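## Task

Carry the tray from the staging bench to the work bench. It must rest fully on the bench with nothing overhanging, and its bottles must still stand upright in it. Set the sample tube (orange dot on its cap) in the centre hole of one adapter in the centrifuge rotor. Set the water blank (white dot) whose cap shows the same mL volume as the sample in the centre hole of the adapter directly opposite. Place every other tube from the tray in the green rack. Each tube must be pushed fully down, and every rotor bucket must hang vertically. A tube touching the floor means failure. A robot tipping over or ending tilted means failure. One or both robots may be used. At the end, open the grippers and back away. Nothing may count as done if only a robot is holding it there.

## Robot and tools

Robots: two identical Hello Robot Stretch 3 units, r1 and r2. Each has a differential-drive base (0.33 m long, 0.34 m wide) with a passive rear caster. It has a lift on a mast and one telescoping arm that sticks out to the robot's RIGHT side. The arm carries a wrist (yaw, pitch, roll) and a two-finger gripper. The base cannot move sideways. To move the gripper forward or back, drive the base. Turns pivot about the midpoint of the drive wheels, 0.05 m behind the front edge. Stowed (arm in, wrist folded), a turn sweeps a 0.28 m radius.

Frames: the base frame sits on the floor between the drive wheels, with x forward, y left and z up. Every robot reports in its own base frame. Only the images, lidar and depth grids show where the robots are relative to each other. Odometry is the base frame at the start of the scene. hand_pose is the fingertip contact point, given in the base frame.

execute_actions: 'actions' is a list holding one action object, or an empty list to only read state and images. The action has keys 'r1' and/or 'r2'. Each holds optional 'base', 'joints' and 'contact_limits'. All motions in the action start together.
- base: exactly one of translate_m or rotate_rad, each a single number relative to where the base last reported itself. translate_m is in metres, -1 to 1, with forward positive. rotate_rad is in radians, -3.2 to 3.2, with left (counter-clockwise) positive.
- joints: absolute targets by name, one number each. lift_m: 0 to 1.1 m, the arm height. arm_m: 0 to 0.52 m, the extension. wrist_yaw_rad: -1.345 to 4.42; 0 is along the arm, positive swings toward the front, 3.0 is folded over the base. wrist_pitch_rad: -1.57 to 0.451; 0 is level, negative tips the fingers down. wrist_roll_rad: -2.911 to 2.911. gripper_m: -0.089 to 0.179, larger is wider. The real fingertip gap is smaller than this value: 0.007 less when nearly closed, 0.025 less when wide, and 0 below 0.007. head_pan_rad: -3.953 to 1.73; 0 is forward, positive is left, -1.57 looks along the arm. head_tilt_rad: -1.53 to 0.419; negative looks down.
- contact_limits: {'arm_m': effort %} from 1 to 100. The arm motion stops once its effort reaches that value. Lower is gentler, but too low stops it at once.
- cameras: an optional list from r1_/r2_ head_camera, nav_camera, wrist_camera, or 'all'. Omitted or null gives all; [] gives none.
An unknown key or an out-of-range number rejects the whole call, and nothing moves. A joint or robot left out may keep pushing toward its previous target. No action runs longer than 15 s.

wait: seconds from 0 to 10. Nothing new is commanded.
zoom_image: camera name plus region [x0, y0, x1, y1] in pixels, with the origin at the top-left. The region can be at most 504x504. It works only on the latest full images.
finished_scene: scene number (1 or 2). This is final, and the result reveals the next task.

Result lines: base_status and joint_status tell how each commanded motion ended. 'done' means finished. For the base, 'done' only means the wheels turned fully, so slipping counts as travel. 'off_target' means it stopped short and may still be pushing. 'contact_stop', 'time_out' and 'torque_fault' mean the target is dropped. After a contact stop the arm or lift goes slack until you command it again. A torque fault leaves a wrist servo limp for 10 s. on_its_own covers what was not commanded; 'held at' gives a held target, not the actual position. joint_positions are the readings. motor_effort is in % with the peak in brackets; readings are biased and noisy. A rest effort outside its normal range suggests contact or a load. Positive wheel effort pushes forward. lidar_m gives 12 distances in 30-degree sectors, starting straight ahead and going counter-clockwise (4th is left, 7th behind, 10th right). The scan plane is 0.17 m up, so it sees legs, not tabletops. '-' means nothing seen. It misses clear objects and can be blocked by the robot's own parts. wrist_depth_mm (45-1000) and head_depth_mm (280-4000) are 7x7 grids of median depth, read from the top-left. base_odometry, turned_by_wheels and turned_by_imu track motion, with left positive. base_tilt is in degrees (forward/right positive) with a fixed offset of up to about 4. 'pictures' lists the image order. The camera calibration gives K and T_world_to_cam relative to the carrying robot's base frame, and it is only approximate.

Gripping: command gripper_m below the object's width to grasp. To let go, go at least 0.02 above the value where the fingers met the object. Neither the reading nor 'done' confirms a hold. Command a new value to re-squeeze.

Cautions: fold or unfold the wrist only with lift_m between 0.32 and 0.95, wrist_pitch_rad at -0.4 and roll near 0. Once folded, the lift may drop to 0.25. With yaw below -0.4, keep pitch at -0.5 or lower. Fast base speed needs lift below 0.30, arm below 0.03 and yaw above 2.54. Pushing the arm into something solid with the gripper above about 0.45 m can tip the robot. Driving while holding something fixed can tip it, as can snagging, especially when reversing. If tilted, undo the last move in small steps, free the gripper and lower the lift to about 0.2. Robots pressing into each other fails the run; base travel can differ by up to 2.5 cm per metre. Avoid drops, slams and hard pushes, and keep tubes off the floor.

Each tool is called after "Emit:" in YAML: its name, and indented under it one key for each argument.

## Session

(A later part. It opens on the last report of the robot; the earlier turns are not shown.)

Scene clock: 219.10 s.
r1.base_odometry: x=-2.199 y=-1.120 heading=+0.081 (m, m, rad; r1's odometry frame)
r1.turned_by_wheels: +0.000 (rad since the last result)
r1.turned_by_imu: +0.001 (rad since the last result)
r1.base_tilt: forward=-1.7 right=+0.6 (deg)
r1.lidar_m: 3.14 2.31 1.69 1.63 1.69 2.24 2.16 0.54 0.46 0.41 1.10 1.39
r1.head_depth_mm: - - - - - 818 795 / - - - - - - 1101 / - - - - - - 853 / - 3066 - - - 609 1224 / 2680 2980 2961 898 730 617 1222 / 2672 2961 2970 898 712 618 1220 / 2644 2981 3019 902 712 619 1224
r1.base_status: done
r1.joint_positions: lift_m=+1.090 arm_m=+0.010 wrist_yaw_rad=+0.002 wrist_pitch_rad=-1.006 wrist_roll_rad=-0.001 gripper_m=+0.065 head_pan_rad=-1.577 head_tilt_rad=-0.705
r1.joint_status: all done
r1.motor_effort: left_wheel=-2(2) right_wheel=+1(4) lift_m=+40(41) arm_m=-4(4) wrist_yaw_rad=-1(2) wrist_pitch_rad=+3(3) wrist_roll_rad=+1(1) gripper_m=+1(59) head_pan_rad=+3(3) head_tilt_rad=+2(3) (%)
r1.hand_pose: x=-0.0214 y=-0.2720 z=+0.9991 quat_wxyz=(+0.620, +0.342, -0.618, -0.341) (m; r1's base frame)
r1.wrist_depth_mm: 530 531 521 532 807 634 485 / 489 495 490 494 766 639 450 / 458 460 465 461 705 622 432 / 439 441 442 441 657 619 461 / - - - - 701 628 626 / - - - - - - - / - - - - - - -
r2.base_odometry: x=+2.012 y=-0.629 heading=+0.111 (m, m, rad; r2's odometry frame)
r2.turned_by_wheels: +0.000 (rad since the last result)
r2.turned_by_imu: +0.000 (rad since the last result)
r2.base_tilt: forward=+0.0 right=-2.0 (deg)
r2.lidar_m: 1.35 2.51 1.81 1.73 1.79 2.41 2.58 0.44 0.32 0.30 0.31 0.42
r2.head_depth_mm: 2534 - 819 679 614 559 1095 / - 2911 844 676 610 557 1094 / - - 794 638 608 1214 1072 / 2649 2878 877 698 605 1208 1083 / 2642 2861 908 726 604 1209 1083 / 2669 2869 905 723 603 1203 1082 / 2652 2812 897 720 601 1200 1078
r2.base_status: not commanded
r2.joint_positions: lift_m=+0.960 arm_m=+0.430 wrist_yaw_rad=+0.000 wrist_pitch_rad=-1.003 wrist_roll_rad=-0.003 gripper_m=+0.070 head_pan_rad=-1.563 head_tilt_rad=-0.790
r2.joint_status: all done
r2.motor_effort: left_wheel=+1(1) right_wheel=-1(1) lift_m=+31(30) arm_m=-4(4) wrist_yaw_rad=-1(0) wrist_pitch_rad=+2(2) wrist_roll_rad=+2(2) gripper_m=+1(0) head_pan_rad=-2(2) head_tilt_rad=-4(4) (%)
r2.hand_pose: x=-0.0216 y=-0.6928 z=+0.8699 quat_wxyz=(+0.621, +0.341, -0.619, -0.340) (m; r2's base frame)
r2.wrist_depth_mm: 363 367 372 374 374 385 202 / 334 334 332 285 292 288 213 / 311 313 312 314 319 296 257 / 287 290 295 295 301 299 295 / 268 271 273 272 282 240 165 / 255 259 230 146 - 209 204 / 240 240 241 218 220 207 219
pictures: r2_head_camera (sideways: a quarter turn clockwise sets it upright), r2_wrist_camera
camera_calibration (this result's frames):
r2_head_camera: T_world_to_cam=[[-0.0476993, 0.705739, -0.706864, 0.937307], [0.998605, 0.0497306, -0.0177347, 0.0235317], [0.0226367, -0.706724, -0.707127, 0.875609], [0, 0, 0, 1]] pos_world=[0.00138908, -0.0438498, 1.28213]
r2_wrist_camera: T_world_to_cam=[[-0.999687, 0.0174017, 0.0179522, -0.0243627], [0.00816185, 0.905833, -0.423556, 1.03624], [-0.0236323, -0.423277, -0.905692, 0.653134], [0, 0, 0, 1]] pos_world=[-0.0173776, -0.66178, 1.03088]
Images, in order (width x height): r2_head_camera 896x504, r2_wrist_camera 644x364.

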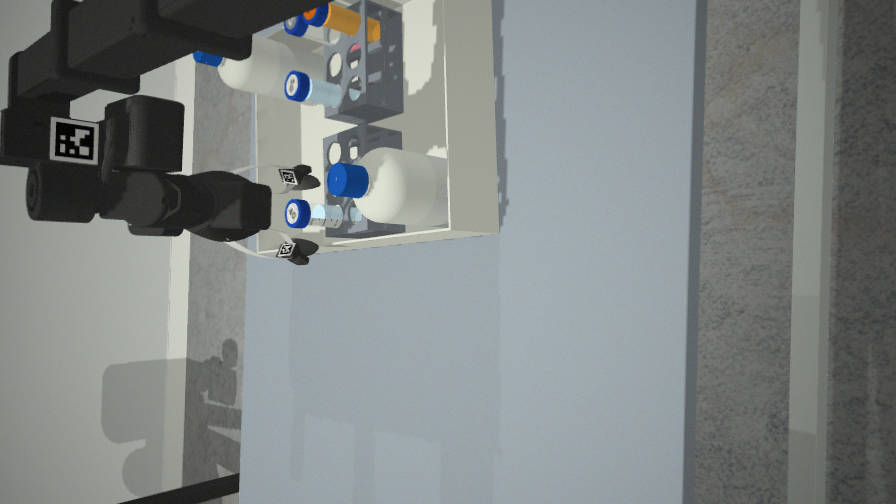

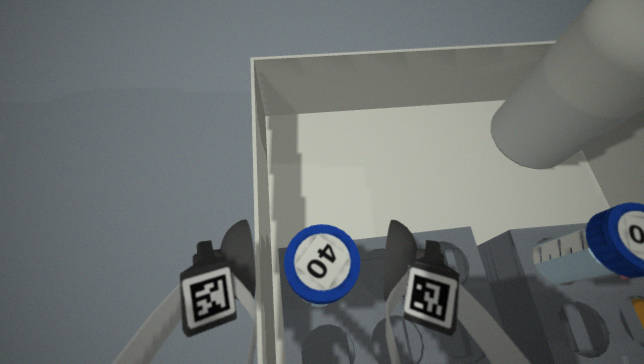

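Emit:
execute_actions:
  actions:
    - {"r2":{"joints":{"gripper_m":0.015}}}
  cameras: []

Emit:
execute_actions:
  actions:
    - {"r2":{"joints":{"lift_m":1.095}}}
  cameras: ["r2_wrist_camera","r2_head_camera"]

Scene clock: 222.87 s.
r1.base_odometry: x=-2.199 y=-1.120 heading=+0.081 (m, m, rad; r1's odometry frame)
r1.turned_by_wheels: +0.000 (rad since the last result)
r1.turned_by_imu: +0.000 (rad since the last result)
r1.base_tilt: forward=-1.7 right=+0.6 (deg)
r1.lidar_m: 3.13 2.31 1.69 1.63 1.70 2.24 2.16 0.54 0.45 0.41 1.10 1.39
r1.head_depth_mm: - - - - - 815 796 / - - - - - - 1103 / - - - - - - 855 / - 3060 - - - 609 1215 / 2678 2958 2978 897 730 616 1218 / 2702 2993 3004 897 711 618 1222 / 2658 2961 3008 904 712 618 1220
r1.base_status: not commanded
r1.joint_positions: lift_m=+1.090 arm_m=+0.010 wrist_yaw_rad=+0.002 wrist_pitch_rad=-1.006 wrist_roll_rad=-0.001 gripper_m=+0.065 head_pan_rad=-1.577 head_tilt_rad=-0.705
r1.joint_status: not commanded
r1.motor_effort: left_wheel=-2(2) right_wheel=+0(1) lift_m=+41(41) arm_m=-4(4) wrist_yaw_rad=-2(2) wrist_pitch_rad=+3(3) wrist_roll_rad=+1(1) gripper_m=+0(0) head_pan_rad=+3(3) head_tilt_rad=+3(2) (%)
r1.hand_pose: x=-0.0214 y=-0.2720 z=+0.9991 quat_wxyz=(+0.620, +0.342, -0.618, -0.341) (m; r1's base frame)
r1.wrist_depth_mm: 527 529 532 538 835 633 487 / 485 487 497 495 744 635 450 / 451 460 458 462 731 614 426 / 443 437 438 440 655 614 459 / - - - - 703 626 631 / - - - - - - - / - - - - - - -
r2.base_odometry: x=+2.012 y=-0.629 heading=+0.111 (m, m, rad; r2's odometry frame)
r2.turned_by_wheels: +0.000 (rad since the last result)
r2.turned_by_imu: +0.000 (rad since the last result)
r2.base_tilt: forward=-0.1 right=-2.1 (deg)
r2.lidar_m: 1.35 2.52 1.81 1.74 1.79 2.41 2.57 0.44 0.32 0.30 0.31 0.42
r2.head_depth_mm: 2551 - 820 680 614 560 1095 / - 2888 844 676 610 557 1092 / - - 821 638 609 1215 1075 / 2639 2877 868 699 605 1207 1086 / 2646 2878 906 726 604 1212 1085 / 2664 2864 900 720 603 1205 1087 / 2708 2838 900 720 601 1202 1079
r2.base_status: not commanded
r2.joint_positions: lift_m=+0.960 arm_m=+0.430 wrist_yaw_rad=+0.000 wrist_pitch_rad=-1.004 wrist_roll_rad=-0.003 gripper_m=+0.015 head_pan_rad=-1.563 head_tilt_rad=-0.790
r2.joint_status: all done
r2.motor_effort: left_wheel=+1(1) right_wheel=-1(1) lift_m=+31(30) arm_m=-4(4) wrist_yaw_rad=-1(0) wrist_pitch_rad=+3(3) wrist_roll_rad=+1(1) gripper_m=-7(81) head_pan_rad=-2(2) head_tilt_rad=-4(2) (%)
r2.hand_pose: x=-0.0216 y=-0.6927 z=+0.8698 quat_wxyz=(+0.621, +0.341, -0.619, -0.340) (m; r2's base frame)
r2.wrist_depth_mm: 361 365 368 376 380 384 202 / 331 337 335 280 293 290 213 / 307 313 310 316 319 292 257 / 288 292 290 291 297 300 294 / 268 272 275 269 278 241 164 / 253 252 260 142 245 208 203 / 239 241 240 226 216 204 218
pictures: none
No camera images: the call's "cameras" was empty. Leave "cameras" out to get every camera's image.

Scene clock: 224.93 s.
r1.base_odometry: x=-2.199 y=-1.120 heading=+0.081 (m, m, rad; r1's odometry frame)
r1.turned_by_wheels: +0.000 (rad since the last result)
r1.turned_by_imu: +0.000 (rad since the last result)
r1.base_tilt: forward=-1.5 right=+0.4 (deg)
r1.lidar_m: 3.16 2.30 1.69 1.63 1.69 2.24 2.16 0.54 0.45 0.41 1.10 1.39
r1.head_depth_mm: - - - - - 815 794 / - - - - - - 1101 / - - - - - - 853 / - 3095 - - - 609 1216 / 2665 2952 2983 900 732 616 1222 / 2674 2977 2970 898 710 619 1224 / 2647 2968 2976 901 712 619 1221
r1.base_status: not commanded
r1.joint_positions: lift_m=+1.090 arm_m=+0.010 wrist_yaw_rad=+0.002 wrist_pitch_rad=-1.006 wrist_roll_rad=-0.001 gripper_m=+0.065 head_pan_rad=-1.577 head_tilt_rad=-0.705
r1.joint_status: not commanded
r1.motor_effort: left_wheel=-2(2) right_wheel=+0(0) lift_m=+41(41) arm_m=-4(4) wrist_yaw_rad=-2(1) wrist_pitch_rad=+3(3) wrist_roll_rad=+1(1) gripper_m=+1(1) head_pan_rad=+3(3) head_tilt_rad=+3(3) (%)
r1.hand_pose: x=-0.0214 y=-0.2720 z=+0.9991 quat_wxyz=(+0.620, +0.342, -0.618, -0.341) (m; r1's base frame)
r1.wrist_depth_mm: 530 537 523 534 820 637 482 / 487 492 489 496 773 629 451 / 456 461 461 464 712 631 427 / 443 440 438 442 652 616 457 / - - - - 712 632 629 / - - - - - - - / - - - - - - -
r2.base_odometry: x=+2.012 y=-0.629 heading=+0.111 (m, m, rad; r2's odometry frame)
r2.turned_by_wheels: +0.000 (rad since the last result)
r2.turned_by_imu: +0.000 (rad since the last result)
r2.base_tilt: forward=+0.0 right=-1.9 (deg)
r2.lidar_m: 1.35 2.51 1.81 1.73 1.79 2.41 2.58 0.44 0.32 0.30 0.31 0.42
r2.head_depth_mm: 2637 2938 819 679 613 559 1097 / 2658 2885 846 675 612 557 1097 / - 2853 899 639 608 1218 1070 / 2660 2857 877 698 605 1210 1088 / 2659 2863 904 724 604 1209 1086 / 2646 2865 904 721 603 1208 1081 / 2654 2835 895 721 600 1201 1079
r2.base_status: not commanded
r2.joint_positions: lift_m=+1.095 arm_m=+0.430 wrist_yaw_rad=+0.000 wrist_pitch_rad=-1.005 wrist_roll_rad=-0.003 gripper_m=+0.015 head_pan_rad=-1.563 head_tilt_rad=-0.790
r2.joint_status: all done
r2.motor_effort: left_wheel=+0(1) right_wheel=-1(1) lift_m=+46(47) arm_m=-4(4) wrist_yaw_rad=+0(0) wrist_pitch_rad=+3(3) wrist_roll_rad=+1(1) gripper_m=-7(7) head_pan_rad=-3(2) head_tilt_rad=-4(3) (%)
r2.hand_pose: x=-0.0216 y=-0.6925 z=+1.0043 quat_wxyz=(+0.621, +0.341, -0.618, -0.340) (m; r2's base frame)
r2.wrist_depth_mm: - - - - - - - / 505 504 505 515 523 526 533 / 464 462 466 472 484 321 491 / 434 439 444 428 441 363 461 / 404 403 412 403 419 413 423 / 374 381 387 143 339 325 329 / 359 359 358 317 326 333 313
pictures: r2_head_camera (sideways: a quarter turn clockwise sets it upright), r2_wrist_camera
camera_calibration (this result's frames):
r2_head_camera: T_world_to_cam=[[-0.0476992, 0.705739, -0.706864, 0.937307], [0.998605, 0.0497304, -0.0177347, 0.0235317], [0.0226366, -0.706724, -0.707127, 0.875609], [0, 0, 0, 1]] pos_world=[0.00138908, -0.0438498, 1.28213]
r2_wrist_camera: T_world_to_cam=[[-0.999687, 0.0173711, 0.0179822, -0.0268324], [0.00816139, 0.906548, -0.422024, 1.09174], [-0.0236328, -0.421745, -0.906406, 0.776738], [0, 0, 0, 1]] pos_world=[-0.0173777, -0.661664, 1.16526]
Images, in order (width x height): r2_head_camera 896x504, r2_wrist_camera 644x364.

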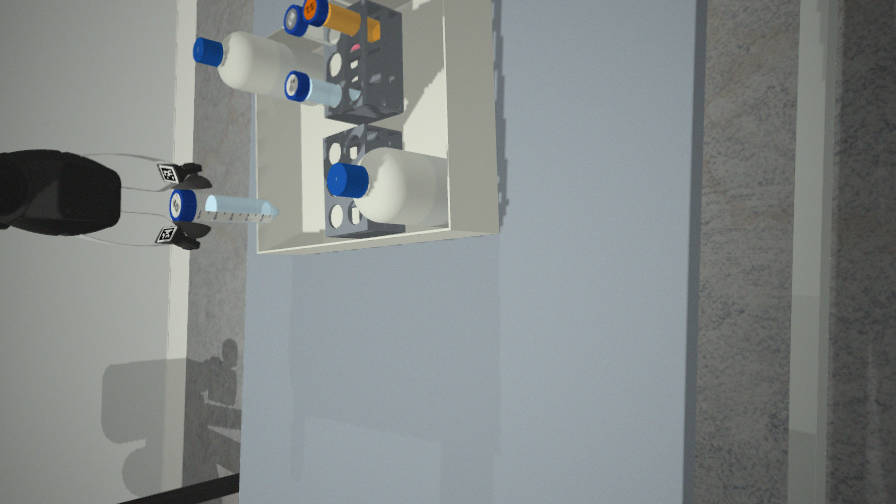

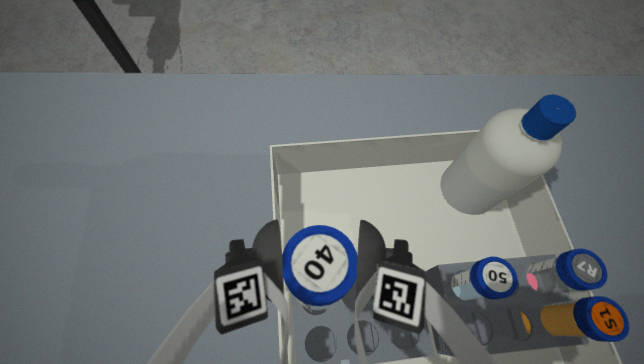

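Emit:
execute_actions:
  actions:
    - {"r2":{"base":{"translate_m":-0.09},"joints":{"lift_m":1.1}}}
  cameras: []

Emit:
execute_actions:
  actions:
    - {"r2":{"base":{"translate_m":-0.493},"joints":{"arm_m":0.34}},"r1":{"base":{"translate_m":0.705}}}
  cameras: ["r2_wrist_camera","r2_head_camera","r1_wrist_camera","r1_head_camera"]

Scene clock: 234.10 s.
r1.base_odometry: x=-2.199 y=-1.120 heading=+0.081 (m, m, rad; r1's odometry frame)
r1.turned_by_wheels: +0.000 (rad since the last result)
r1.turned_by_imu: -0.001 (rad since the last result)
r1.base_tilt: forward=-1.6 right=+0.6 (deg)
r1.lidar_m: 3.16 2.31 1.69 1.63 1.70 2.24 2.16 0.54 0.46 0.41 1.10 1.39
r1.head_depth_mm: - - - - - 816 793 / - - - - - - 1097 / - - - - - - 853 / - 3095 - - - 609 1218 / 2674 3007 2980 896 731 617 1225 / 2682 2980 2950 900 711 618 1223 / 2647 2932 3019 898 711 619 1222
r1.base_status: not commanded
r1.joint_positions: lift_m=+1.090 arm_m=+0.010 wrist_yaw_rad=+0.002 wrist_pitch_rad=-1.006 wrist_roll_rad=-0.001 gripper_m=+0.065 head_pan_rad=-1.577 head_tilt_rad=-0.705
r1.joint_status: not commanded
r1.motor_effort: left_wheel=-2(2) right_wheel=+0(1) lift_m=+41(41) arm_m=-4(4) wrist_yaw_rad=-2(1) wrist_pitch_rad=+3(3) wrist_roll_rad=+1(1) gripper_m=-1(1) head_pan_rad=+3(3) head_tilt_rad=+3(2) (%)
r1.hand_pose: x=-0.0214 y=-0.2720 z=+0.9991 quat_wxyz=(+0.620, +0.342, -0.618, -0.341) (m; r1's base frame)
r1.wrist_depth_mm: 524 524 533 530 811 637 494 / 487 491 496 491 762 628 448 / 464 458 458 464 722 623 422 / 441 440 440 436 666 626 459 / - - - - 713 638 635 / - - - - - - - / - - - - - - -
r2.base_odometry: x=+1.923 y=-0.639 heading=+0.111 (m, m, rad; r2's odometry frame)
r2.turned_by_wheels: +0.000 (rad since the last result)
r2.turned_by_imu: +0.000 (rad since the last result)
r2.base_tilt: forward=+0.0 right=-1.8 (deg)
r2.lidar_m: 1.36 2.51 1.81 1.73 1.79 2.42 2.49 0.44 0.32 0.31 0.31 0.42
r2.head_depth_mm: 2649 2901 921 697 613 559 1095 / 2667 2904 788 683 610 1214 1092 / 2795 2816 815 676 609 1209 1088 / 2674 2847 903 650 607 1212 1087 / 2649 2868 904 685 603 1209 1085 / 2678 2893 901 721 603 1204 1083 / 2688 2900 896 720 601 1200 1082
r2.base_status: done
r2.joint_positions: lift_m=+1.097 arm_m=+0.430 wrist_yaw_rad=+0.000 wrist_pitch_rad=-1.005 wrist_roll_rad=-0.003 gripper_m=+0.015 head_pan_rad=-1.563 head_tilt_rad=-0.790
r2.joint_status: all done
joint sent to its limit — the command would take r2.lift_m past its upper limit, so that joint was sent only as far as its limit.
r2.motor_effort: left_wheel=+1(5) right_wheel=-1(5) lift_m=+46(48) arm_m=-4(4) wrist_yaw_rad=-1(0) wrist_pitch_rad=+3(3) wrist_roll_rad=+2(1) gripper_m=-7(7) head_pan_rad=-2(2) head_tilt_rad=-5(3) (%)
r2.hand_pose: x=-0.0216 y=-0.6924 z=+1.0064 quat_wxyz=(+0.621, +0.341, -0.618, -0.340) (m; r2's base frame)
r2.wrist_depth_mm: - - - - - - - / 506 499 517 518 528 529 536 / 463 469 468 481 319 484 496 / 425 430 423 441 360 455 468 / 401 405 411 405 420 425 426 / 384 383 332 142 343 387 410 / 361 360 319 360 359 353 380
pictures: none
No camera images: the call's "cameras" was empty. Leave "cameras" out to get every camera's image.

Scene clock: 242.20 s.
r1.base_odometry: x=-1.496 y=-1.063 heading=+0.081 (m, m, rad; r1's odometry frame)
r1.turned_by_wheels: +0.000 (rad since the last result)
r1.turned_by_imu: +0.001 (rad since the last result)
r1.base_tilt: forward=-1.7 right=+0.6 (deg)
r1.lidar_m: 2.44 2.31 1.69 1.63 1.70 2.32 1.47 0.87 1.10 1.06 1.10 0.75
r1.head_depth_mm: - - - - - 1324 1215 / - - - - - - 1215 / - - - - - - 1216 / - 3072 - - - 609 1221 / 2721 2989 2959 768 677 617 1217 / 2657 2964 3011 842 689 619 1222 / 2661 2913 1559 902 713 620 1224
r1.base_status: done
r1.joint_positions: lift_m=+1.090 arm_m=+0.010 wrist_yaw_rad=+0.002 wrist_pitch_rad=-1.006 wrist_roll_rad=-0.001 gripper_m=+0.065 head_pan_rad=-1.577 head_tilt_rad=-0.705
r1.joint_status: not commanded
r1.motor_effort: left_wheel=-2(1) right_wheel=+1(3) lift_m=+41(41) arm_m=-4(4) wrist_yaw_rad=-2(1) wrist_pitch_rad=+3(3) wrist_roll_rad=+1(1) gripper_m=+0(0) head_pan_rad=+3(2) head_tilt_rad=+3(3) (%)
r1.hand_pose: x=-0.0214 y=-0.2720 z=+0.9991 quat_wxyz=(+0.620, +0.342, -0.618, -0.341) (m; r1's base frame)
r1.wrist_depth_mm: 519 525 411 533 520 536 539 / 487 488 467 464 481 498 498 / 459 462 459 464 464 462 466 / 437 443 437 439 438 437 438 / - - - - - - 989 / - - - - - - - / - - - - - - -
r2.base_odometry: x=+1.433 y=-0.694 heading=+0.111 (m, m, rad; r2's odometry frame)
r2.turned_by_wheels: +0.000 (rad since the last result)
r2.turned_by_imu: +0.002 (rad since the last result)
r2.base_tilt: forward=-0.1 right=-2.0 (deg)
r2.lidar_m: 1.14 2.49 1.80 1.72 1.78 2.41 2.00 2.19 0.33 0.31 0.33 0.44
r2.head_depth_mm: 2654 2921 2305 738 613 644 1133 / 2683 2927 920 732 610 719 1077 / - 2898 882 731 608 1216 1092 / 2659 2910 909 729 605 1215 1086 / 2653 2904 909 726 604 1232 1086 / 2688 2919 899 723 601 1226 1085 / 2578 1585 826 696 601 1227 1081
r2.base_status: done
r2.joint_positions: lift_m=+1.097 arm_m=+0.340 wrist_yaw_rad=+0.000 wrist_pitch_rad=-1.005 wrist_roll_rad=-0.003 gripper_m=+0.015 head_pan_rad=-1.563 head_tilt_rad=-0.790
r2.joint_status: all done
r2.motor_effort: left_wheel=+0(5) right_wheel=-1(5) lift_m=+46(46) arm_m=-4(3) wrist_yaw_rad=+0(0) wrist_pitch_rad=+3(3) wrist_roll_rad=+2(1) gripper_m=-7(7) head_pan_rad=-2(3) head_tilt_rad=-4(3) (%)
r2.hand_pose: x=-0.0216 y=-0.6024 z=+1.0064 quat_wxyz=(+0.621, +0.341, -0.618, -0.340) (m; r2's base frame)
r2.wrist_depth_mm: 538 - - - - - - / 432 508 514 539 532 - - / 409 473 467 474 481 - - / 400 437 439 438 445 - - / 380 413 412 349 421 - - / 375 383 389 143 399 411 - / 352 361 358 371 362 381 -
pictures: r1_head_camera (sideways: a quarter turn clockwise sets it upright), r1_wrist_camera, r2_head_camera (sideways: a quarter turn clockwise sets it upright), r2_wrist_camera
camera_calibration (this result's frames):
r1_head_camera: T_world_to_cam=[[0.0478534, 0.605497, -0.794408, 1.05492], [0.99796, -0.0626285, 0.0123796, -0.023498], [-0.0422568, -0.79338, -0.607259, 0.750004], [0, 0, 0, 1]] pos_world=[0.00466118, -0.0451857, 1.29378]
r1_wrist_camera: T_world_to_cam=[[-0.998822, -0.0472624, 0.0110106, -0.0487451], [-0.0480957, 0.933891, -0.354309, 0.632181], [0.00646276, -0.354421, -0.935063, 1.00178], [0, 0, 0, 1]] pos_world=[-0.0247567, -0.237638, 1.16126]
r2_head_camera: T_world_to_cam=[[-0.0476993, 0.705739, -0.706865, 0.937307], [0.998605, 0.0497306, -0.0177347, 0.0235317], [0.0226367, -0.706725, -0.707127, 0.875609], [0, 0, 0, 1]] pos_world=[0.00138908, -0.0438498, 1.28213]
r2_wrist_camera: T_world_to_cam=[[-0.999687, 0.0173641, 0.0179895, -0.0284468], [0.0081617, 0.906723, -0.421648, 1.01069], [-0.0236331, -0.42137, -0.906581, 0.817039], [0, 0, 0, 1]] pos_world=[-0.0173777, -0.571643, 1.16738]
Images, in order (width x height): r1_head_camera 896x504, r1_wrist_camera 644x364, r2_head_camera 896x504, r2_wrist_camera 644x364.

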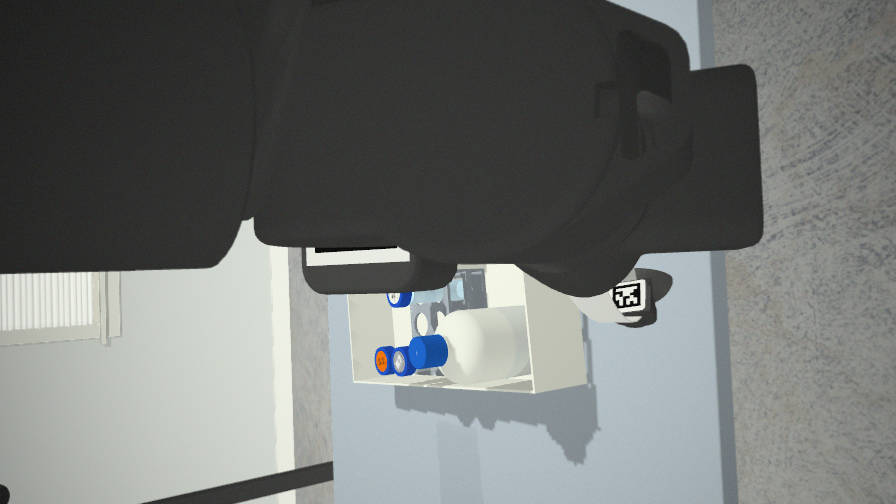

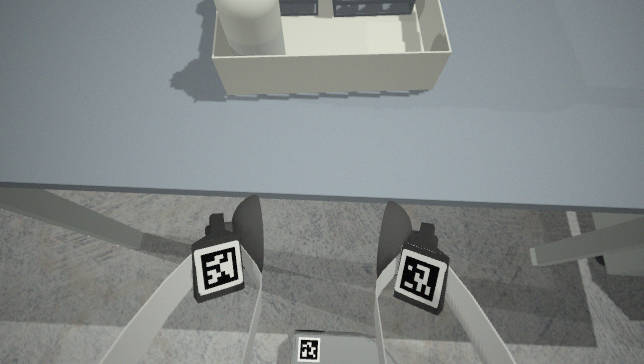

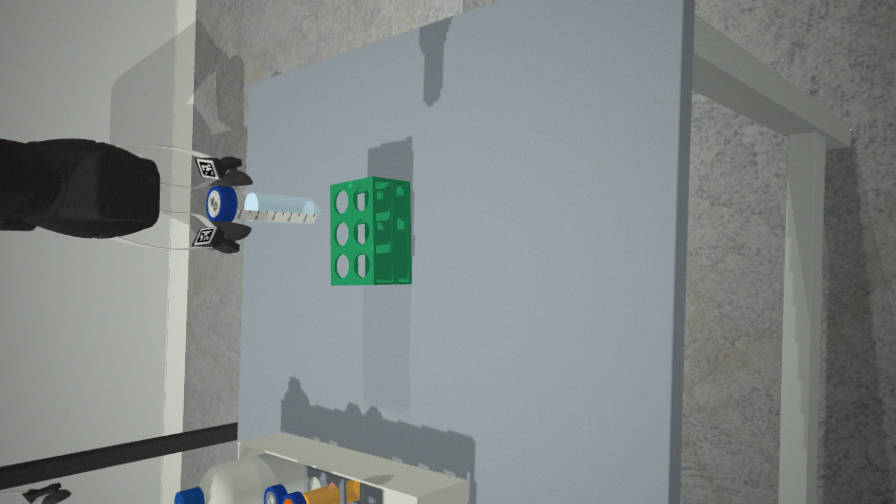

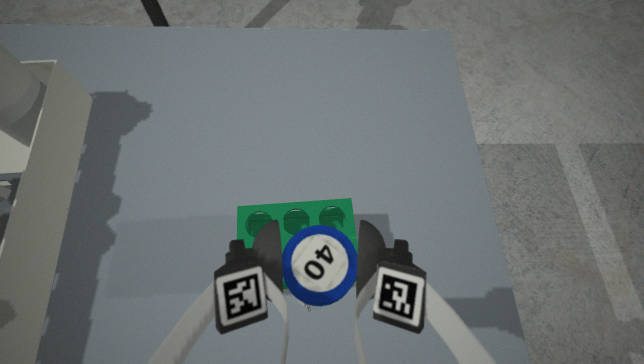

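Emit:
execute_actions:
  actions:
    - {"r2":{"base":{"translate_m":-0.019},"joints":{"arm_m":0.421}},"r1":{"base":{"translate_m":0.03},"joints":{"arm_m":0.41}}}
  cameras: []

Emit:
execute_actions:
  actions:
    - {"r2":{"joints":{"lift_m":1.035}},"r1":{"joints":{"lift_m":1.01}}}
  cameras: ["r2_wrist_camera","r2_head_camera","r1_wrist_camera","r1_head_camera"]

Emit:
zoom_image:
  camera: "r2_head_camera"
  region: [200,140,440,300]

Scene clock: 254.30 s.
r1.base_odometry: x=-1.467 y=-1.061 heading=+0.081 (m, m, rad; r1's odometry frame)
r1.turned_by_wheels: +0.000 (rad since the last result)
r1.turned_by_imu: -0.001 (rad since the last result)
r1.base_tilt: forward=-1.6 right=+0.7 (deg)
r1.lidar_m: 2.40 2.30 1.69 1.63 1.70 2.32 1.47 0.90 1.10 1.06 1.10 0.72
r1.head_depth_mm: 2796 3048 1207 889 703 629 1218 / 2744 3010 2929 850 687 631 1218 / - 3031 990 848 687 632 1222 / - - 2968 821 683 616 1219 / 2695 2969 2997 653 674 616 1222 / 2686 2983 2981 899 711 618 1227 / 2651 2894 1567 901 713 621 1229
r1.base_status: done
r1.joint_positions: lift_m=+1.090 arm_m=+0.410 wrist_yaw_rad=+0.001 wrist_pitch_rad=-1.007 wrist_roll_rad=+0.000 gripper_m=+0.065 head_pan_rad=-1.577 head_tilt_rad=-0.705
r1.joint_status: all done
r1.motor_effort: left_wheel=-2(3) right_wheel=+2(3) lift_m=+41(41) arm_m=+5(5) wrist_yaw_rad=-1(1) wrist_pitch_rad=+3(3) wrist_roll_rad=+1(1) gripper_m=+0(0) head_pan_rad=+3(2) head_tilt_rad=+3(4) (%)
r1.hand_pose: x=-0.0214 y=-0.6713 z=+0.9991 quat_wxyz=(+0.620, +0.342, -0.619, -0.341) (m; r1's base frame)
r1.wrist_depth_mm: 526 527 528 524 532 533 538 / 492 489 483 449 342 500 498 / 457 458 456 453 423 466 466 / 418 428 393 422 407 430 435 / 402 405 371 344 351 408 411 / 383 380 380 384 381 381 389 / 362 363 298 361 365 364 367
r2.base_odometry: x=+1.414 y=-0.696 heading=+0.111 (m, m, rad; r2's odometry frame)
r2.turned_by_wheels: +0.000 (rad since the last result)
r2.turned_by_imu: +0.000 (rad since the last result)
r2.base_tilt: forward=+0.0 right=-2.1 (deg)
r2.lidar_m: 1.14 2.50 1.80 1.72 1.78 2.40 1.99 2.18 0.33 0.31 0.33 0.44
r2.head_depth_mm: 2657 2896 2294 806 613 681 1138 / 2647 2903 919 733 611 707 1096 / - 2833 915 730 609 1213 1091 / 2662 2893 911 727 605 1209 1088 / 2652 2879 907 724 603 1230 1087 / 2660 2873 902 720 603 1231 1086 / 2645 2717 838 702 602 1233 1082
r2.base_status: done
r2.joint_positions: lift_m=+1.097 arm_m=+0.421 wrist_yaw_rad=+0.000 wrist_pitch_rad=-1.005 wrist_roll_rad=-0.003 gripper_m=+0.015 head_pan_rad=-1.563 head_tilt_rad=-0.790
r2.joint_status: all done
r2.motor_effort: left_wheel=+0(6) right_wheel=-1(4) lift_m=+46(46) arm_m=+4(5) wrist_yaw_rad=-1(1) wrist_pitch_rad=+4(3) wrist_roll_rad=+1(1) gripper_m=-7(7) head_pan_rad=-2(2) head_tilt_rad=-5(4) (%)
r2.hand_pose: x=-0.0216 y=-0.6824 z=+1.0063 quat_wxyz=(+0.621, +0.341, -0.618, -0.340) (m; r2's base frame)
r2.wrist_depth_mm: - - - - - - - / 495 509 513 516 530 - - / 466 469 478 477 488 - - / 429 439 432 440 445 - - / 404 403 414 407 423 - - / 378 382 389 142 402 - - / 355 363 354 340 361 - -
pictures: none
No camera images: the call's "cameras" was empty. Leave "cameras" out to get every camera's image.

Scene clock: 255.87 s.
r1.base_odometry: x=-1.467 y=-1.061 heading=+0.081 (m, m, rad; r1's odometry frame)
r1.turned_by_wheels: +0.000 (rad since the last result)
r1.turned_by_imu: +0.000 (rad since the last result)
r1.base_tilt: forward=-1.6 right=+0.7 (deg)
r1.lidar_m: 2.41 2.31 1.69 1.63 1.69 2.32 1.47 0.90 1.10 1.06 1.10 0.72
r1.head_depth_mm: 2754 - 1143 886 706 629 1222 / 2684 3155 2964 847 689 632 1219 / 2649 3149 1056 846 687 631 1217 / 2645 - 991 819 683 616 1223 / 2682 2964 2985 652 673 618 1224 / 2681 2978 3008 898 711 618 1224 / 2686 2907 1566 901 713 620 1222
r1.base_status: not commanded
r1.joint_positions: lift_m=+1.010 arm_m=+0.410 wrist_yaw_rad=+0.001 wrist_pitch_rad=-1.007 wrist_roll_rad=+0.000 gripper_m=+0.065 head_pan_rad=-1.577 head_tilt_rad=-0.705
r1.joint_status: all done
r1.motor_effort: left_wheel=-2(2) right_wheel=+1(1) lift_m=+29(33) arm_m=+5(5) wrist_yaw_rad=-1(1) wrist_pitch_rad=+3(3) wrist_roll_rad=+1(1) gripper_m=+0(1) head_pan_rad=+3(3) head_tilt_rad=+3(3) (%)
r1.hand_pose: x=-0.0214 y=-0.6713 z=+0.9195 quat_wxyz=(+0.620, +0.342, -0.619, -0.341) (m; r1's base frame)
r1.wrist_depth_mm: 420 421 352 357 305 317 429 / 394 391 381 387 341 388 398 / 365 362 360 365 367 344 370 / 345 342 273 281 286 288 351 / 322 320 262 282 292 272 328 / 308 301 303 307 306 302 313 / 293 282 288 289 291 286 292
r2.base_odometry: x=+1.414 y=-0.696 heading=+0.111 (m, m, rad; r2's odometry frame)
r2.turned_by_wheels: +0.000 (rad since the last result)
r2.turned_by_imu: +0.000 (rad since the last result)
r2.base_tilt: forward=+0.0 right=-2.0 (deg)
r2.lidar_m: 1.14 2.49 1.80 1.72 1.78 2.40 1.99 2.18 0.33 0.31 0.33 0.44
r2.head_depth_mm: 2646 2899 2304 805 612 683 1135 / 2752 2944 918 733 611 706 1095 / - 2891 882 729 607 1212 1089 / 2669 2870 879 727 606 1212 1087 / 2664 2881 908 724 604 1227 1085 / 2701 2904 902 722 602 1228 1083 / 2646 2724 842 704 601 1228 1084
r2.base_status: not commanded
r2.joint_positions: lift_m=+1.035 arm_m=+0.421 wrist_yaw_rad=+0.000 wrist_pitch_rad=-1.005 wrist_roll_rad=-0.003 gripper_m=+0.015 head_pan_rad=-1.563 head_tilt_rad=-0.790
r2.joint_status: all done
r2.motor_effort: left_wheel=+0(0) right_wheel=-1(1) lift_m=+31(35) arm_m=+4(4) wrist_yaw_rad=+0(0) wrist_pitch_rad=+3(4) wrist_roll_rad=+1(2) gripper_m=-7(7) head_pan_rad=-2(2) head_tilt_rad=-3(3) (%)
r2.hand_pose: x=-0.0216 y=-0.6824 z=+0.9446 quat_wxyz=(+0.621, +0.341, -0.618, -0.340) (m; r2's base frame)
r2.wrist_depth_mm: - - - - - - - / 419 438 432 441 447 - - / 390 392 403 404 409 - - / 370 372 376 378 381 - - / 342 345 358 346 357 366 - / 320 323 275 142 340 342 - / 304 309 301 264 314 321 -
pictures: r1_head_camera (sideways: a quarter turn clockwise sets it upright), r1_wrist_camera, r2_head_camera (sideways: a quarter turn clockwise sets it upright), r2_wrist_camera
camera_calibration (this result's frames):
r1_head_camera: T_world_to_cam=[[0.0478533, 0.605493, -0.79441, 1.05493], [0.99796, -0.0626283, 0.0123798, -0.0234983], [-0.0422567, -0.793382, -0.607255, 0.75], [0, 0, 0, 1]] pos_world=[0.00466118, -0.0451857, 1.29378]
r1_wrist_camera: T_world_to_cam=[[-0.998886, -0.0459944, 0.0105884, -0.0655725], [-0.0467612, 0.933996, -0.354211, 0.976868], [0.0064022, -0.354311, -0.935106, 0.786016], [0, 0, 0, 1]] pos_world=[-0.0248521, -0.636912, 1.08172]
r2_head_camera: T_world_to_cam=[[-0.047699, 0.705739, -0.706864, 0.937307], [0.998605, 0.0497301, -0.0177347, 0.0235317], [0.0226364, -0.706724, -0.707127, 0.875609], [0, 0, 0, 1]] pos_world=[0.00138906, -0.0438498, 1.28213]
r2_wrist_camera: T_world_to_cam=[[-0.999687, 0.017362, 0.017992, -0.0259503], [0.00816251, 0.90679, -0.421504, 1.05717], [-0.0236331, -0.421226, -0.906648, 0.727523], [0, 0, 0, 1]] pos_world=[-0.0173778, -0.651728, 1.10567]
Images, in order (width x height): r1_head_camera 896x504, r1_wrist_camera 644x364, r2_head_camera 896x504, r2_wrist_camera 644x364.

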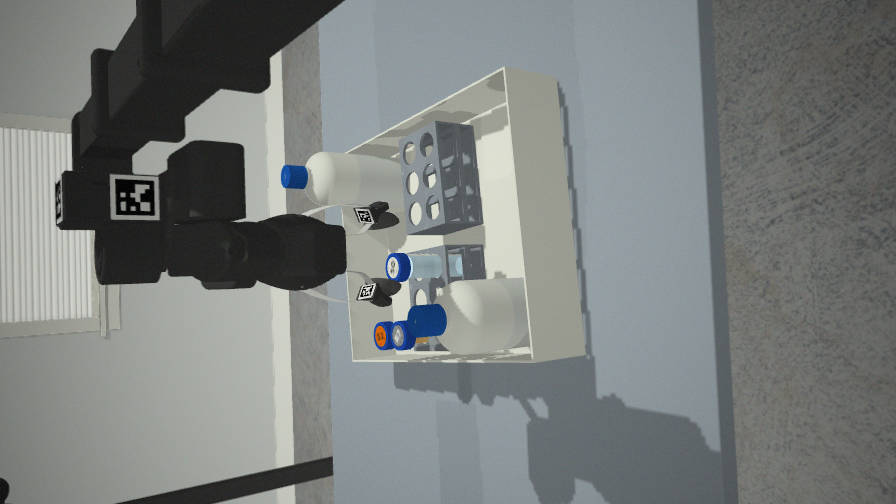

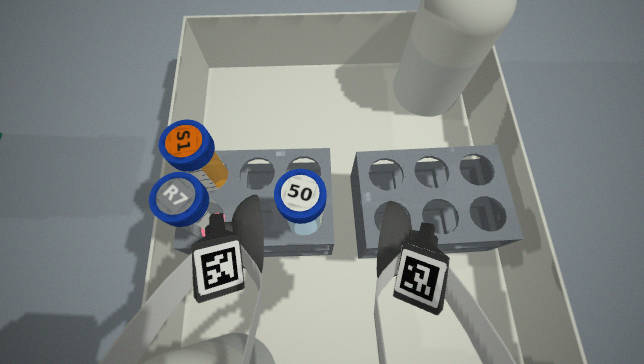

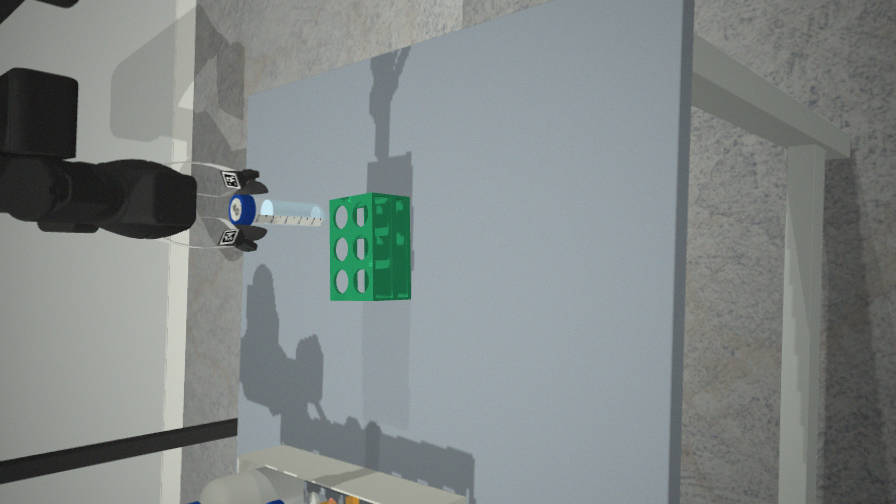

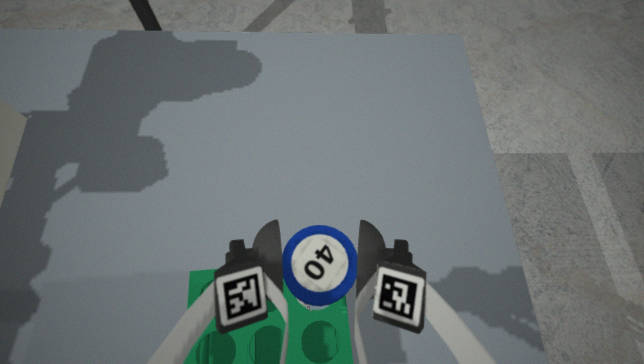

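Region (200, 140, 440, 300) of r2_head_camera's 896x504 image, scaled by 2.100, with more detail than that image has.

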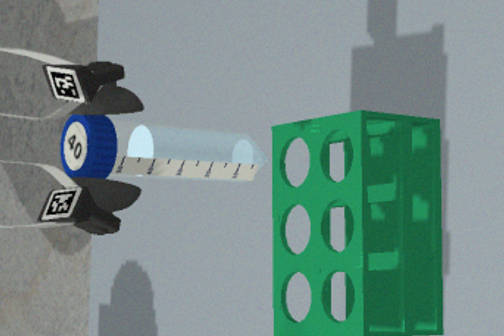

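Emit:
execute_actions:
  actions:
    - {"r2":{"joints":{"lift_m":1.0}},"r1":{"base":{"translate_m":0.015},"joints":{"arm_m":0.44}}}
  cameras: []

Emit:
execute_actions:
  actions:
    - {"r1":{"joints":{"lift_m":0.965}}}
  cameras: ["r2_wrist_camera","r2_head_camera","r1_wrist_camera","r1_head_camera"]

Emit:
zoom_image:
  camera: "r2_head_camera"
  region: [200,140,440,300]

Scene clock: 263.60 s.
r1.base_odometry: x=-1.452 y=-1.059 heading=+0.081 (m, m, rad; r1's odometry frame)
r1.turned_by_wheels: +0.000 (rad since the last result)
r1.turned_by_imu: -0.001 (rad since the last result)
r1.base_tilt: forward=-1.6 right=+0.7 (deg)
r1.lidar_m: 2.39 2.31 1.68 1.63 1.70 2.32 1.47 0.91 1.10 1.06 1.10 0.71
r1.head_depth_mm: 2715 - 1145 887 704 629 1217 / 2686 3107 2942 847 688 631 1220 / 2642 3123 940 838 687 633 1217 / 2659 - 1157 812 682 615 1223 / 2711 2978 2996 757 676 616 1219 / 2654 2980 2977 899 711 618 1226 / 2685 2935 1537 898 713 619 1223
r1.base_status: done
r1.joint_positions: lift_m=+1.010 arm_m=+0.440 wrist_yaw_rad=+0.001 wrist_pitch_rad=-1.007 wrist_roll_rad=+0.000 gripper_m=+0.065 head_pan_rad=-1.577 head_tilt_rad=-0.705
r1.joint_status: all done
r1.motor_effort: left_wheel=-3(2) right_wheel=+1(4) lift_m=+29(29) arm_m=+5(6) wrist_yaw_rad=-1(1) wrist_pitch_rad=+3(3) wrist_roll_rad=+1(1) gripper_m=+0(0) head_pan_rad=+3(4) head_tilt_rad=+3(3) (%)
r1.hand_pose: x=-0.0214 y=-0.7013 z=+0.9195 quat_wxyz=(+0.620, +0.342, -0.619, -0.341) (m; r1's base frame)
r1.wrist_depth_mm: 423 420 424 427 427 237 434 / 391 390 351 377 349 286 400 / 365 366 358 367 359 344 372 / 344 347 274 337 339 284 352 / 321 325 243 256 288 269 331 / 308 309 301 300 300 286 305 / 291 285 289 292 290 290 261
r2.base_odometry: x=+1.414 y=-0.696 heading=+0.111 (m, m, rad; r2's odometry frame)
r2.turned_by_wheels: +0.000 (rad since the last result)
r2.turned_by_imu: +0.000 (rad since the last result)
r2.base_tilt: forward=+0.1 right=-1.8 (deg)
r2.lidar_m: 1.14 2.49 1.80 1.72 1.78 2.41 1.98 2.18 0.33 0.32 0.33 0.44
r2.head_depth_mm: - 2897 2303 804 613 680 1134 / 2613 2924 917 736 609 709 1095 / - 2883 878 730 608 1214 1087 / 2680 2908 811 729 605 1208 1088 / 2664 2904 905 725 604 1230 1089 / 2658 2896 903 721 602 1231 1082 / 2637 2843 840 705 600 1228 1078
r2.base_status: not commanded
r2.joint_positions: lift_m=+1.000 arm_m=+0.421 wrist_yaw_rad=+0.000 wrist_pitch_rad=-1.005 wrist_roll_rad=-0.003 gripper_m=+0.015 head_pan_rad=-1.563 head_tilt_rad=-0.790
r2.joint_status: all done
r2.motor_effort: left_wheel=+0(0) right_wheel=+0(1) lift_m=+31(32) arm_m=+4(3) wrist_yaw_rad=+0(0) wrist_pitch_rad=+4(4) wrist_roll_rad=+1(1) gripper_m=-7(7) head_pan_rad=-2(2) head_tilt_rad=-5(2) (%)
r2.hand_pose: x=-0.0216 y=-0.6824 z=+0.9096 quat_wxyz=(+0.621, +0.341, -0.618, -0.340) (m; r2's base frame)
r2.wrist_depth_mm: 418 414 427 430 432 - - / 381 385 387 399 401 - - / 352 359 360 364 371 - - / 329 336 336 341 342 351 - / 308 313 318 310 322 323 - / 289 293 263 143 303 302 - / 277 275 269 253 280 287 999
pictures: none
No camera images: the call's "cameras" was empty. Leave "cameras" out to get every camera's image.

Scene clock: 264.83 s.
r1.base_odometry: x=-1.452 y=-1.059 heading=+0.081 (m, m, rad; r1's odometry frame)
r1.turned_by_wheels: +0.000 (rad since the last result)
r1.turned_by_imu: +0.000 (rad since the last result)
r1.base_tilt: forward=-1.7 right=+0.8 (deg)
r1.lidar_m: 2.40 2.31 1.69 1.63 1.70 2.32 1.47 0.91 1.10 1.06 1.10 0.71
r1.head_depth_mm: 2737 2973 - 857 694 630 1216 / 2735 - 1148 847 688 630 1218 / 2714 - 925 838 687 631 1219 / 2675 - - 800 679 617 1222 / 2697 3006 2918 709 677 616 1221 / 2666 2973 3013 898 710 617 1218 / 2644 2911 1534 899 711 621 1225
r1.base_status: not commanded
r1.joint_positions: lift_m=+0.965 arm_m=+0.440 wrist_yaw_rad=+0.001 wrist_pitch_rad=-1.007 wrist_roll_rad=+0.000 gripper_m=+0.065 head_pan_rad=-1.577 head_tilt_rad=-0.705
r1.joint_status: all done
r1.motor_effort: left_wheel=-2(3) right_wheel=+1(1) lift_m=+29(29) arm_m=+5(5) wrist_yaw_rad=-1(1) wrist_pitch_rad=+3(3) wrist_roll_rad=+1(1) gripper_m=-1(0) head_pan_rad=+3(3) head_tilt_rad=+4(3) (%)
r1.hand_pose: x=-0.0214 y=-0.7013 z=+0.8745 quat_wxyz=(+0.620, +0.342, -0.619, -0.341) (m; r1's base frame)
r1.wrist_depth_mm: 362 363 301 303 298 221 365 / 337 333 335 336 329 264 343 / 315 312 312 315 317 308 315 / 294 287 230 237 240 238 255 / 280 157 223 158 225 225 221 / 261 258 257 259 260 259 221 / 251 248 247 249 250 251 224
r2.base_odometry: x=+1.414 y=-0.696 heading=+0.111 (m, m, rad; r2's odometry frame)
r2.turned_by_wheels: +0.000 (rad since the last result)
r2.turned_by_imu: +0.000 (rad since the last result)
r2.base_tilt: forward=-0.1 right=-1.9 (deg)
r2.lidar_m: 1.14 2.49 1.80 1.72 1.79 2.41 1.99 2.18 0.33 0.32 0.33 0.44
r2.head_depth_mm: - 2916 2289 805 612 682 1135 / 2602 2907 917 734 610 710 1092 / - 2861 881 731 609 1210 1086 / 2678 2882 810 728 606 1214 1088 / 2688 2899 907 725 605 1232 1083 / 2668 2918 900 722 602 1226 1083 / 2627 2848 838 704 601 1221 1085
r2.base_status: not commanded
r2.joint_positions: lift_m=+1.000 arm_m=+0.421 wrist_yaw_rad=+0.000 wrist_pitch_rad=-1.005 wrist_roll_rad=-0.003 gripper_m=+0.015 head_pan_rad=-1.563 head_tilt_rad=-0.790
r2.joint_status: not commanded
r2.motor_effort: left_wheel=+0(0) right_wheel=-1(1) lift_m=+31(31) arm_m=+4(4) wrist_yaw_rad=-1(0) wrist_pitch_rad=+4(3) wrist_roll_rad=+1(1) gripper_m=-7(7) head_pan_rad=-2(2) head_tilt_rad=-3(3) (%)
r2.hand_pose: x=-0.0216 y=-0.6824 z=+0.9096 quat_wxyz=(+0.621, +0.341, -0.618, -0.340) (m; r2's base frame)
r2.wrist_depth_mm: 413 418 424 433 438 - - / 381 388 389 391 398 - - / 358 356 363 366 369 - - / 326 330 336 339 344 352 - / 306 312 318 312 323 325 - / 290 291 264 143 302 301 - / 274 276 268 252 280 288 -
pictures: r1_head_camera (sideways: a quarter turn clockwise sets it upright), r1_wrist_camera, r2_head_camera (sideways: a quarter turn clockwise sets it upright), r2_wrist_camera
camera_calibration (this result's frames):
r1_head_camera: T_world_to_cam=[[0.0478534, 0.605493, -0.79441, 1.05493], [0.99796, -0.0626284, 0.0123798, -0.0234983], [-0.0422568, -0.793382, -0.607255, 0.75], [0, 0, 0, 1]] pos_world=[0.00466118, -0.0451857, 1.29378]
r1_wrist_camera: T_world_to_cam=[[-0.998886, -0.0459944, 0.0105883, -0.0664757], [-0.0467612, 0.933996, -0.35421, 0.988947], [0.00640227, -0.354311, -0.935106, 0.733306], [0, 0, 0, 1]] pos_world=[-0.0248521, -0.666912, 1.03672]
r2_head_camera: T_world_to_cam=[[-0.0476991, 0.705739, -0.706864, 0.937307], [0.998605, 0.0497302, -0.0177347, 0.0235317], [0.0226365, -0.706724, -0.707127, 0.875609], [0, 0, 0, 1]] pos_world=[0.00138907, -0.0438498, 1.28213]
r2_wrist_camera: T_world_to_cam=[[-0.999687, 0.0173625, 0.0179921, -0.0253205], [0.00816318, 0.906794, -0.421495, 1.04241], [-0.0236333, -0.421216, -0.906652, 0.695803], [0, 0, 0, 1]] pos_world=[-0.0173778, -0.651728, 1.07068]
Images, in order (width x height): r1_head_camera 896x504, r1_wrist_camera 644x364, r2_head_camera 896x504, r2_wrist_camera 644x364.

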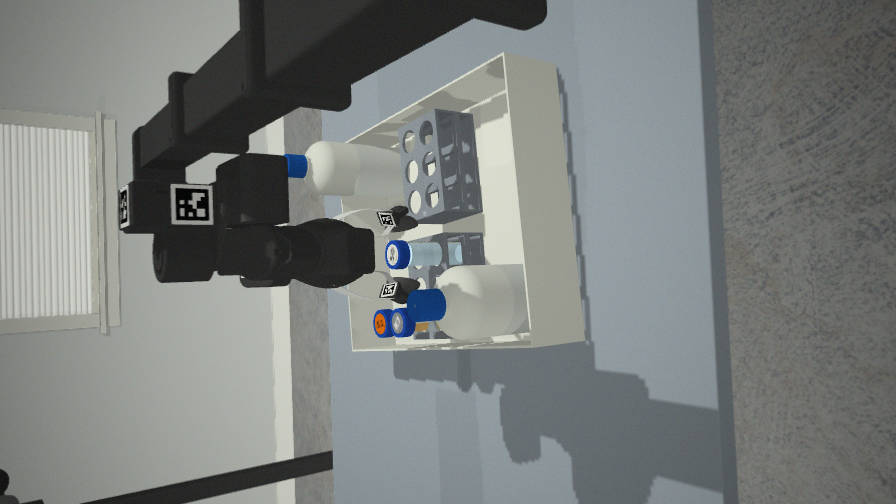

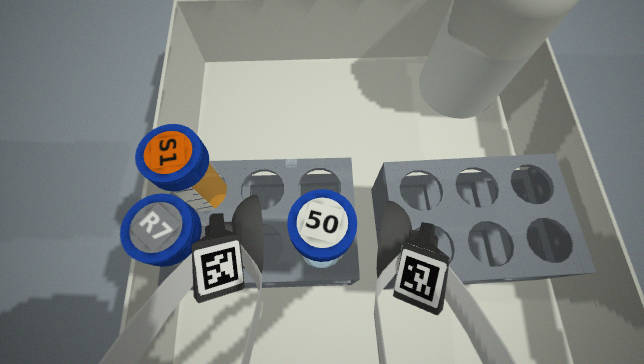

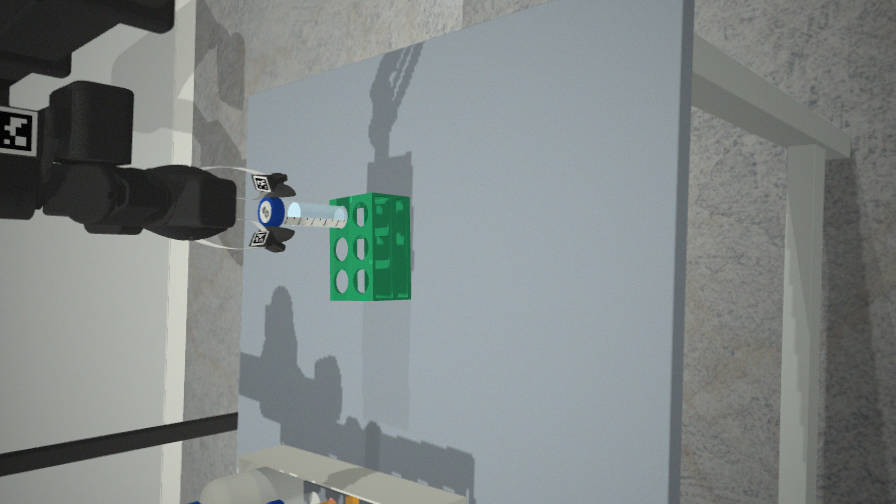

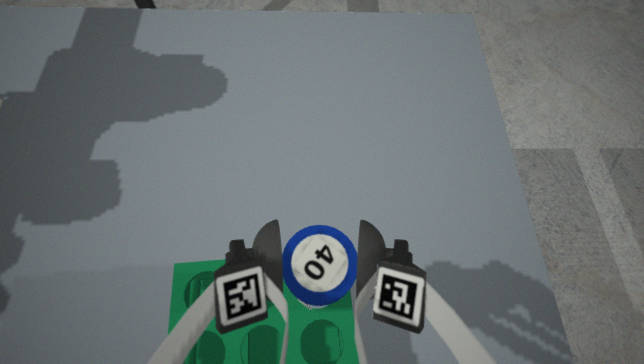

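Region (200, 140, 440, 300) of r2_head_camera's 896x504 image, scaled by 2.100, with more detail than that image has.

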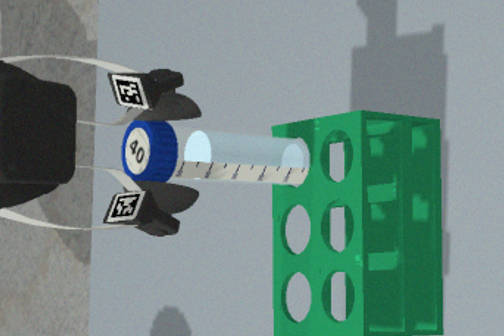

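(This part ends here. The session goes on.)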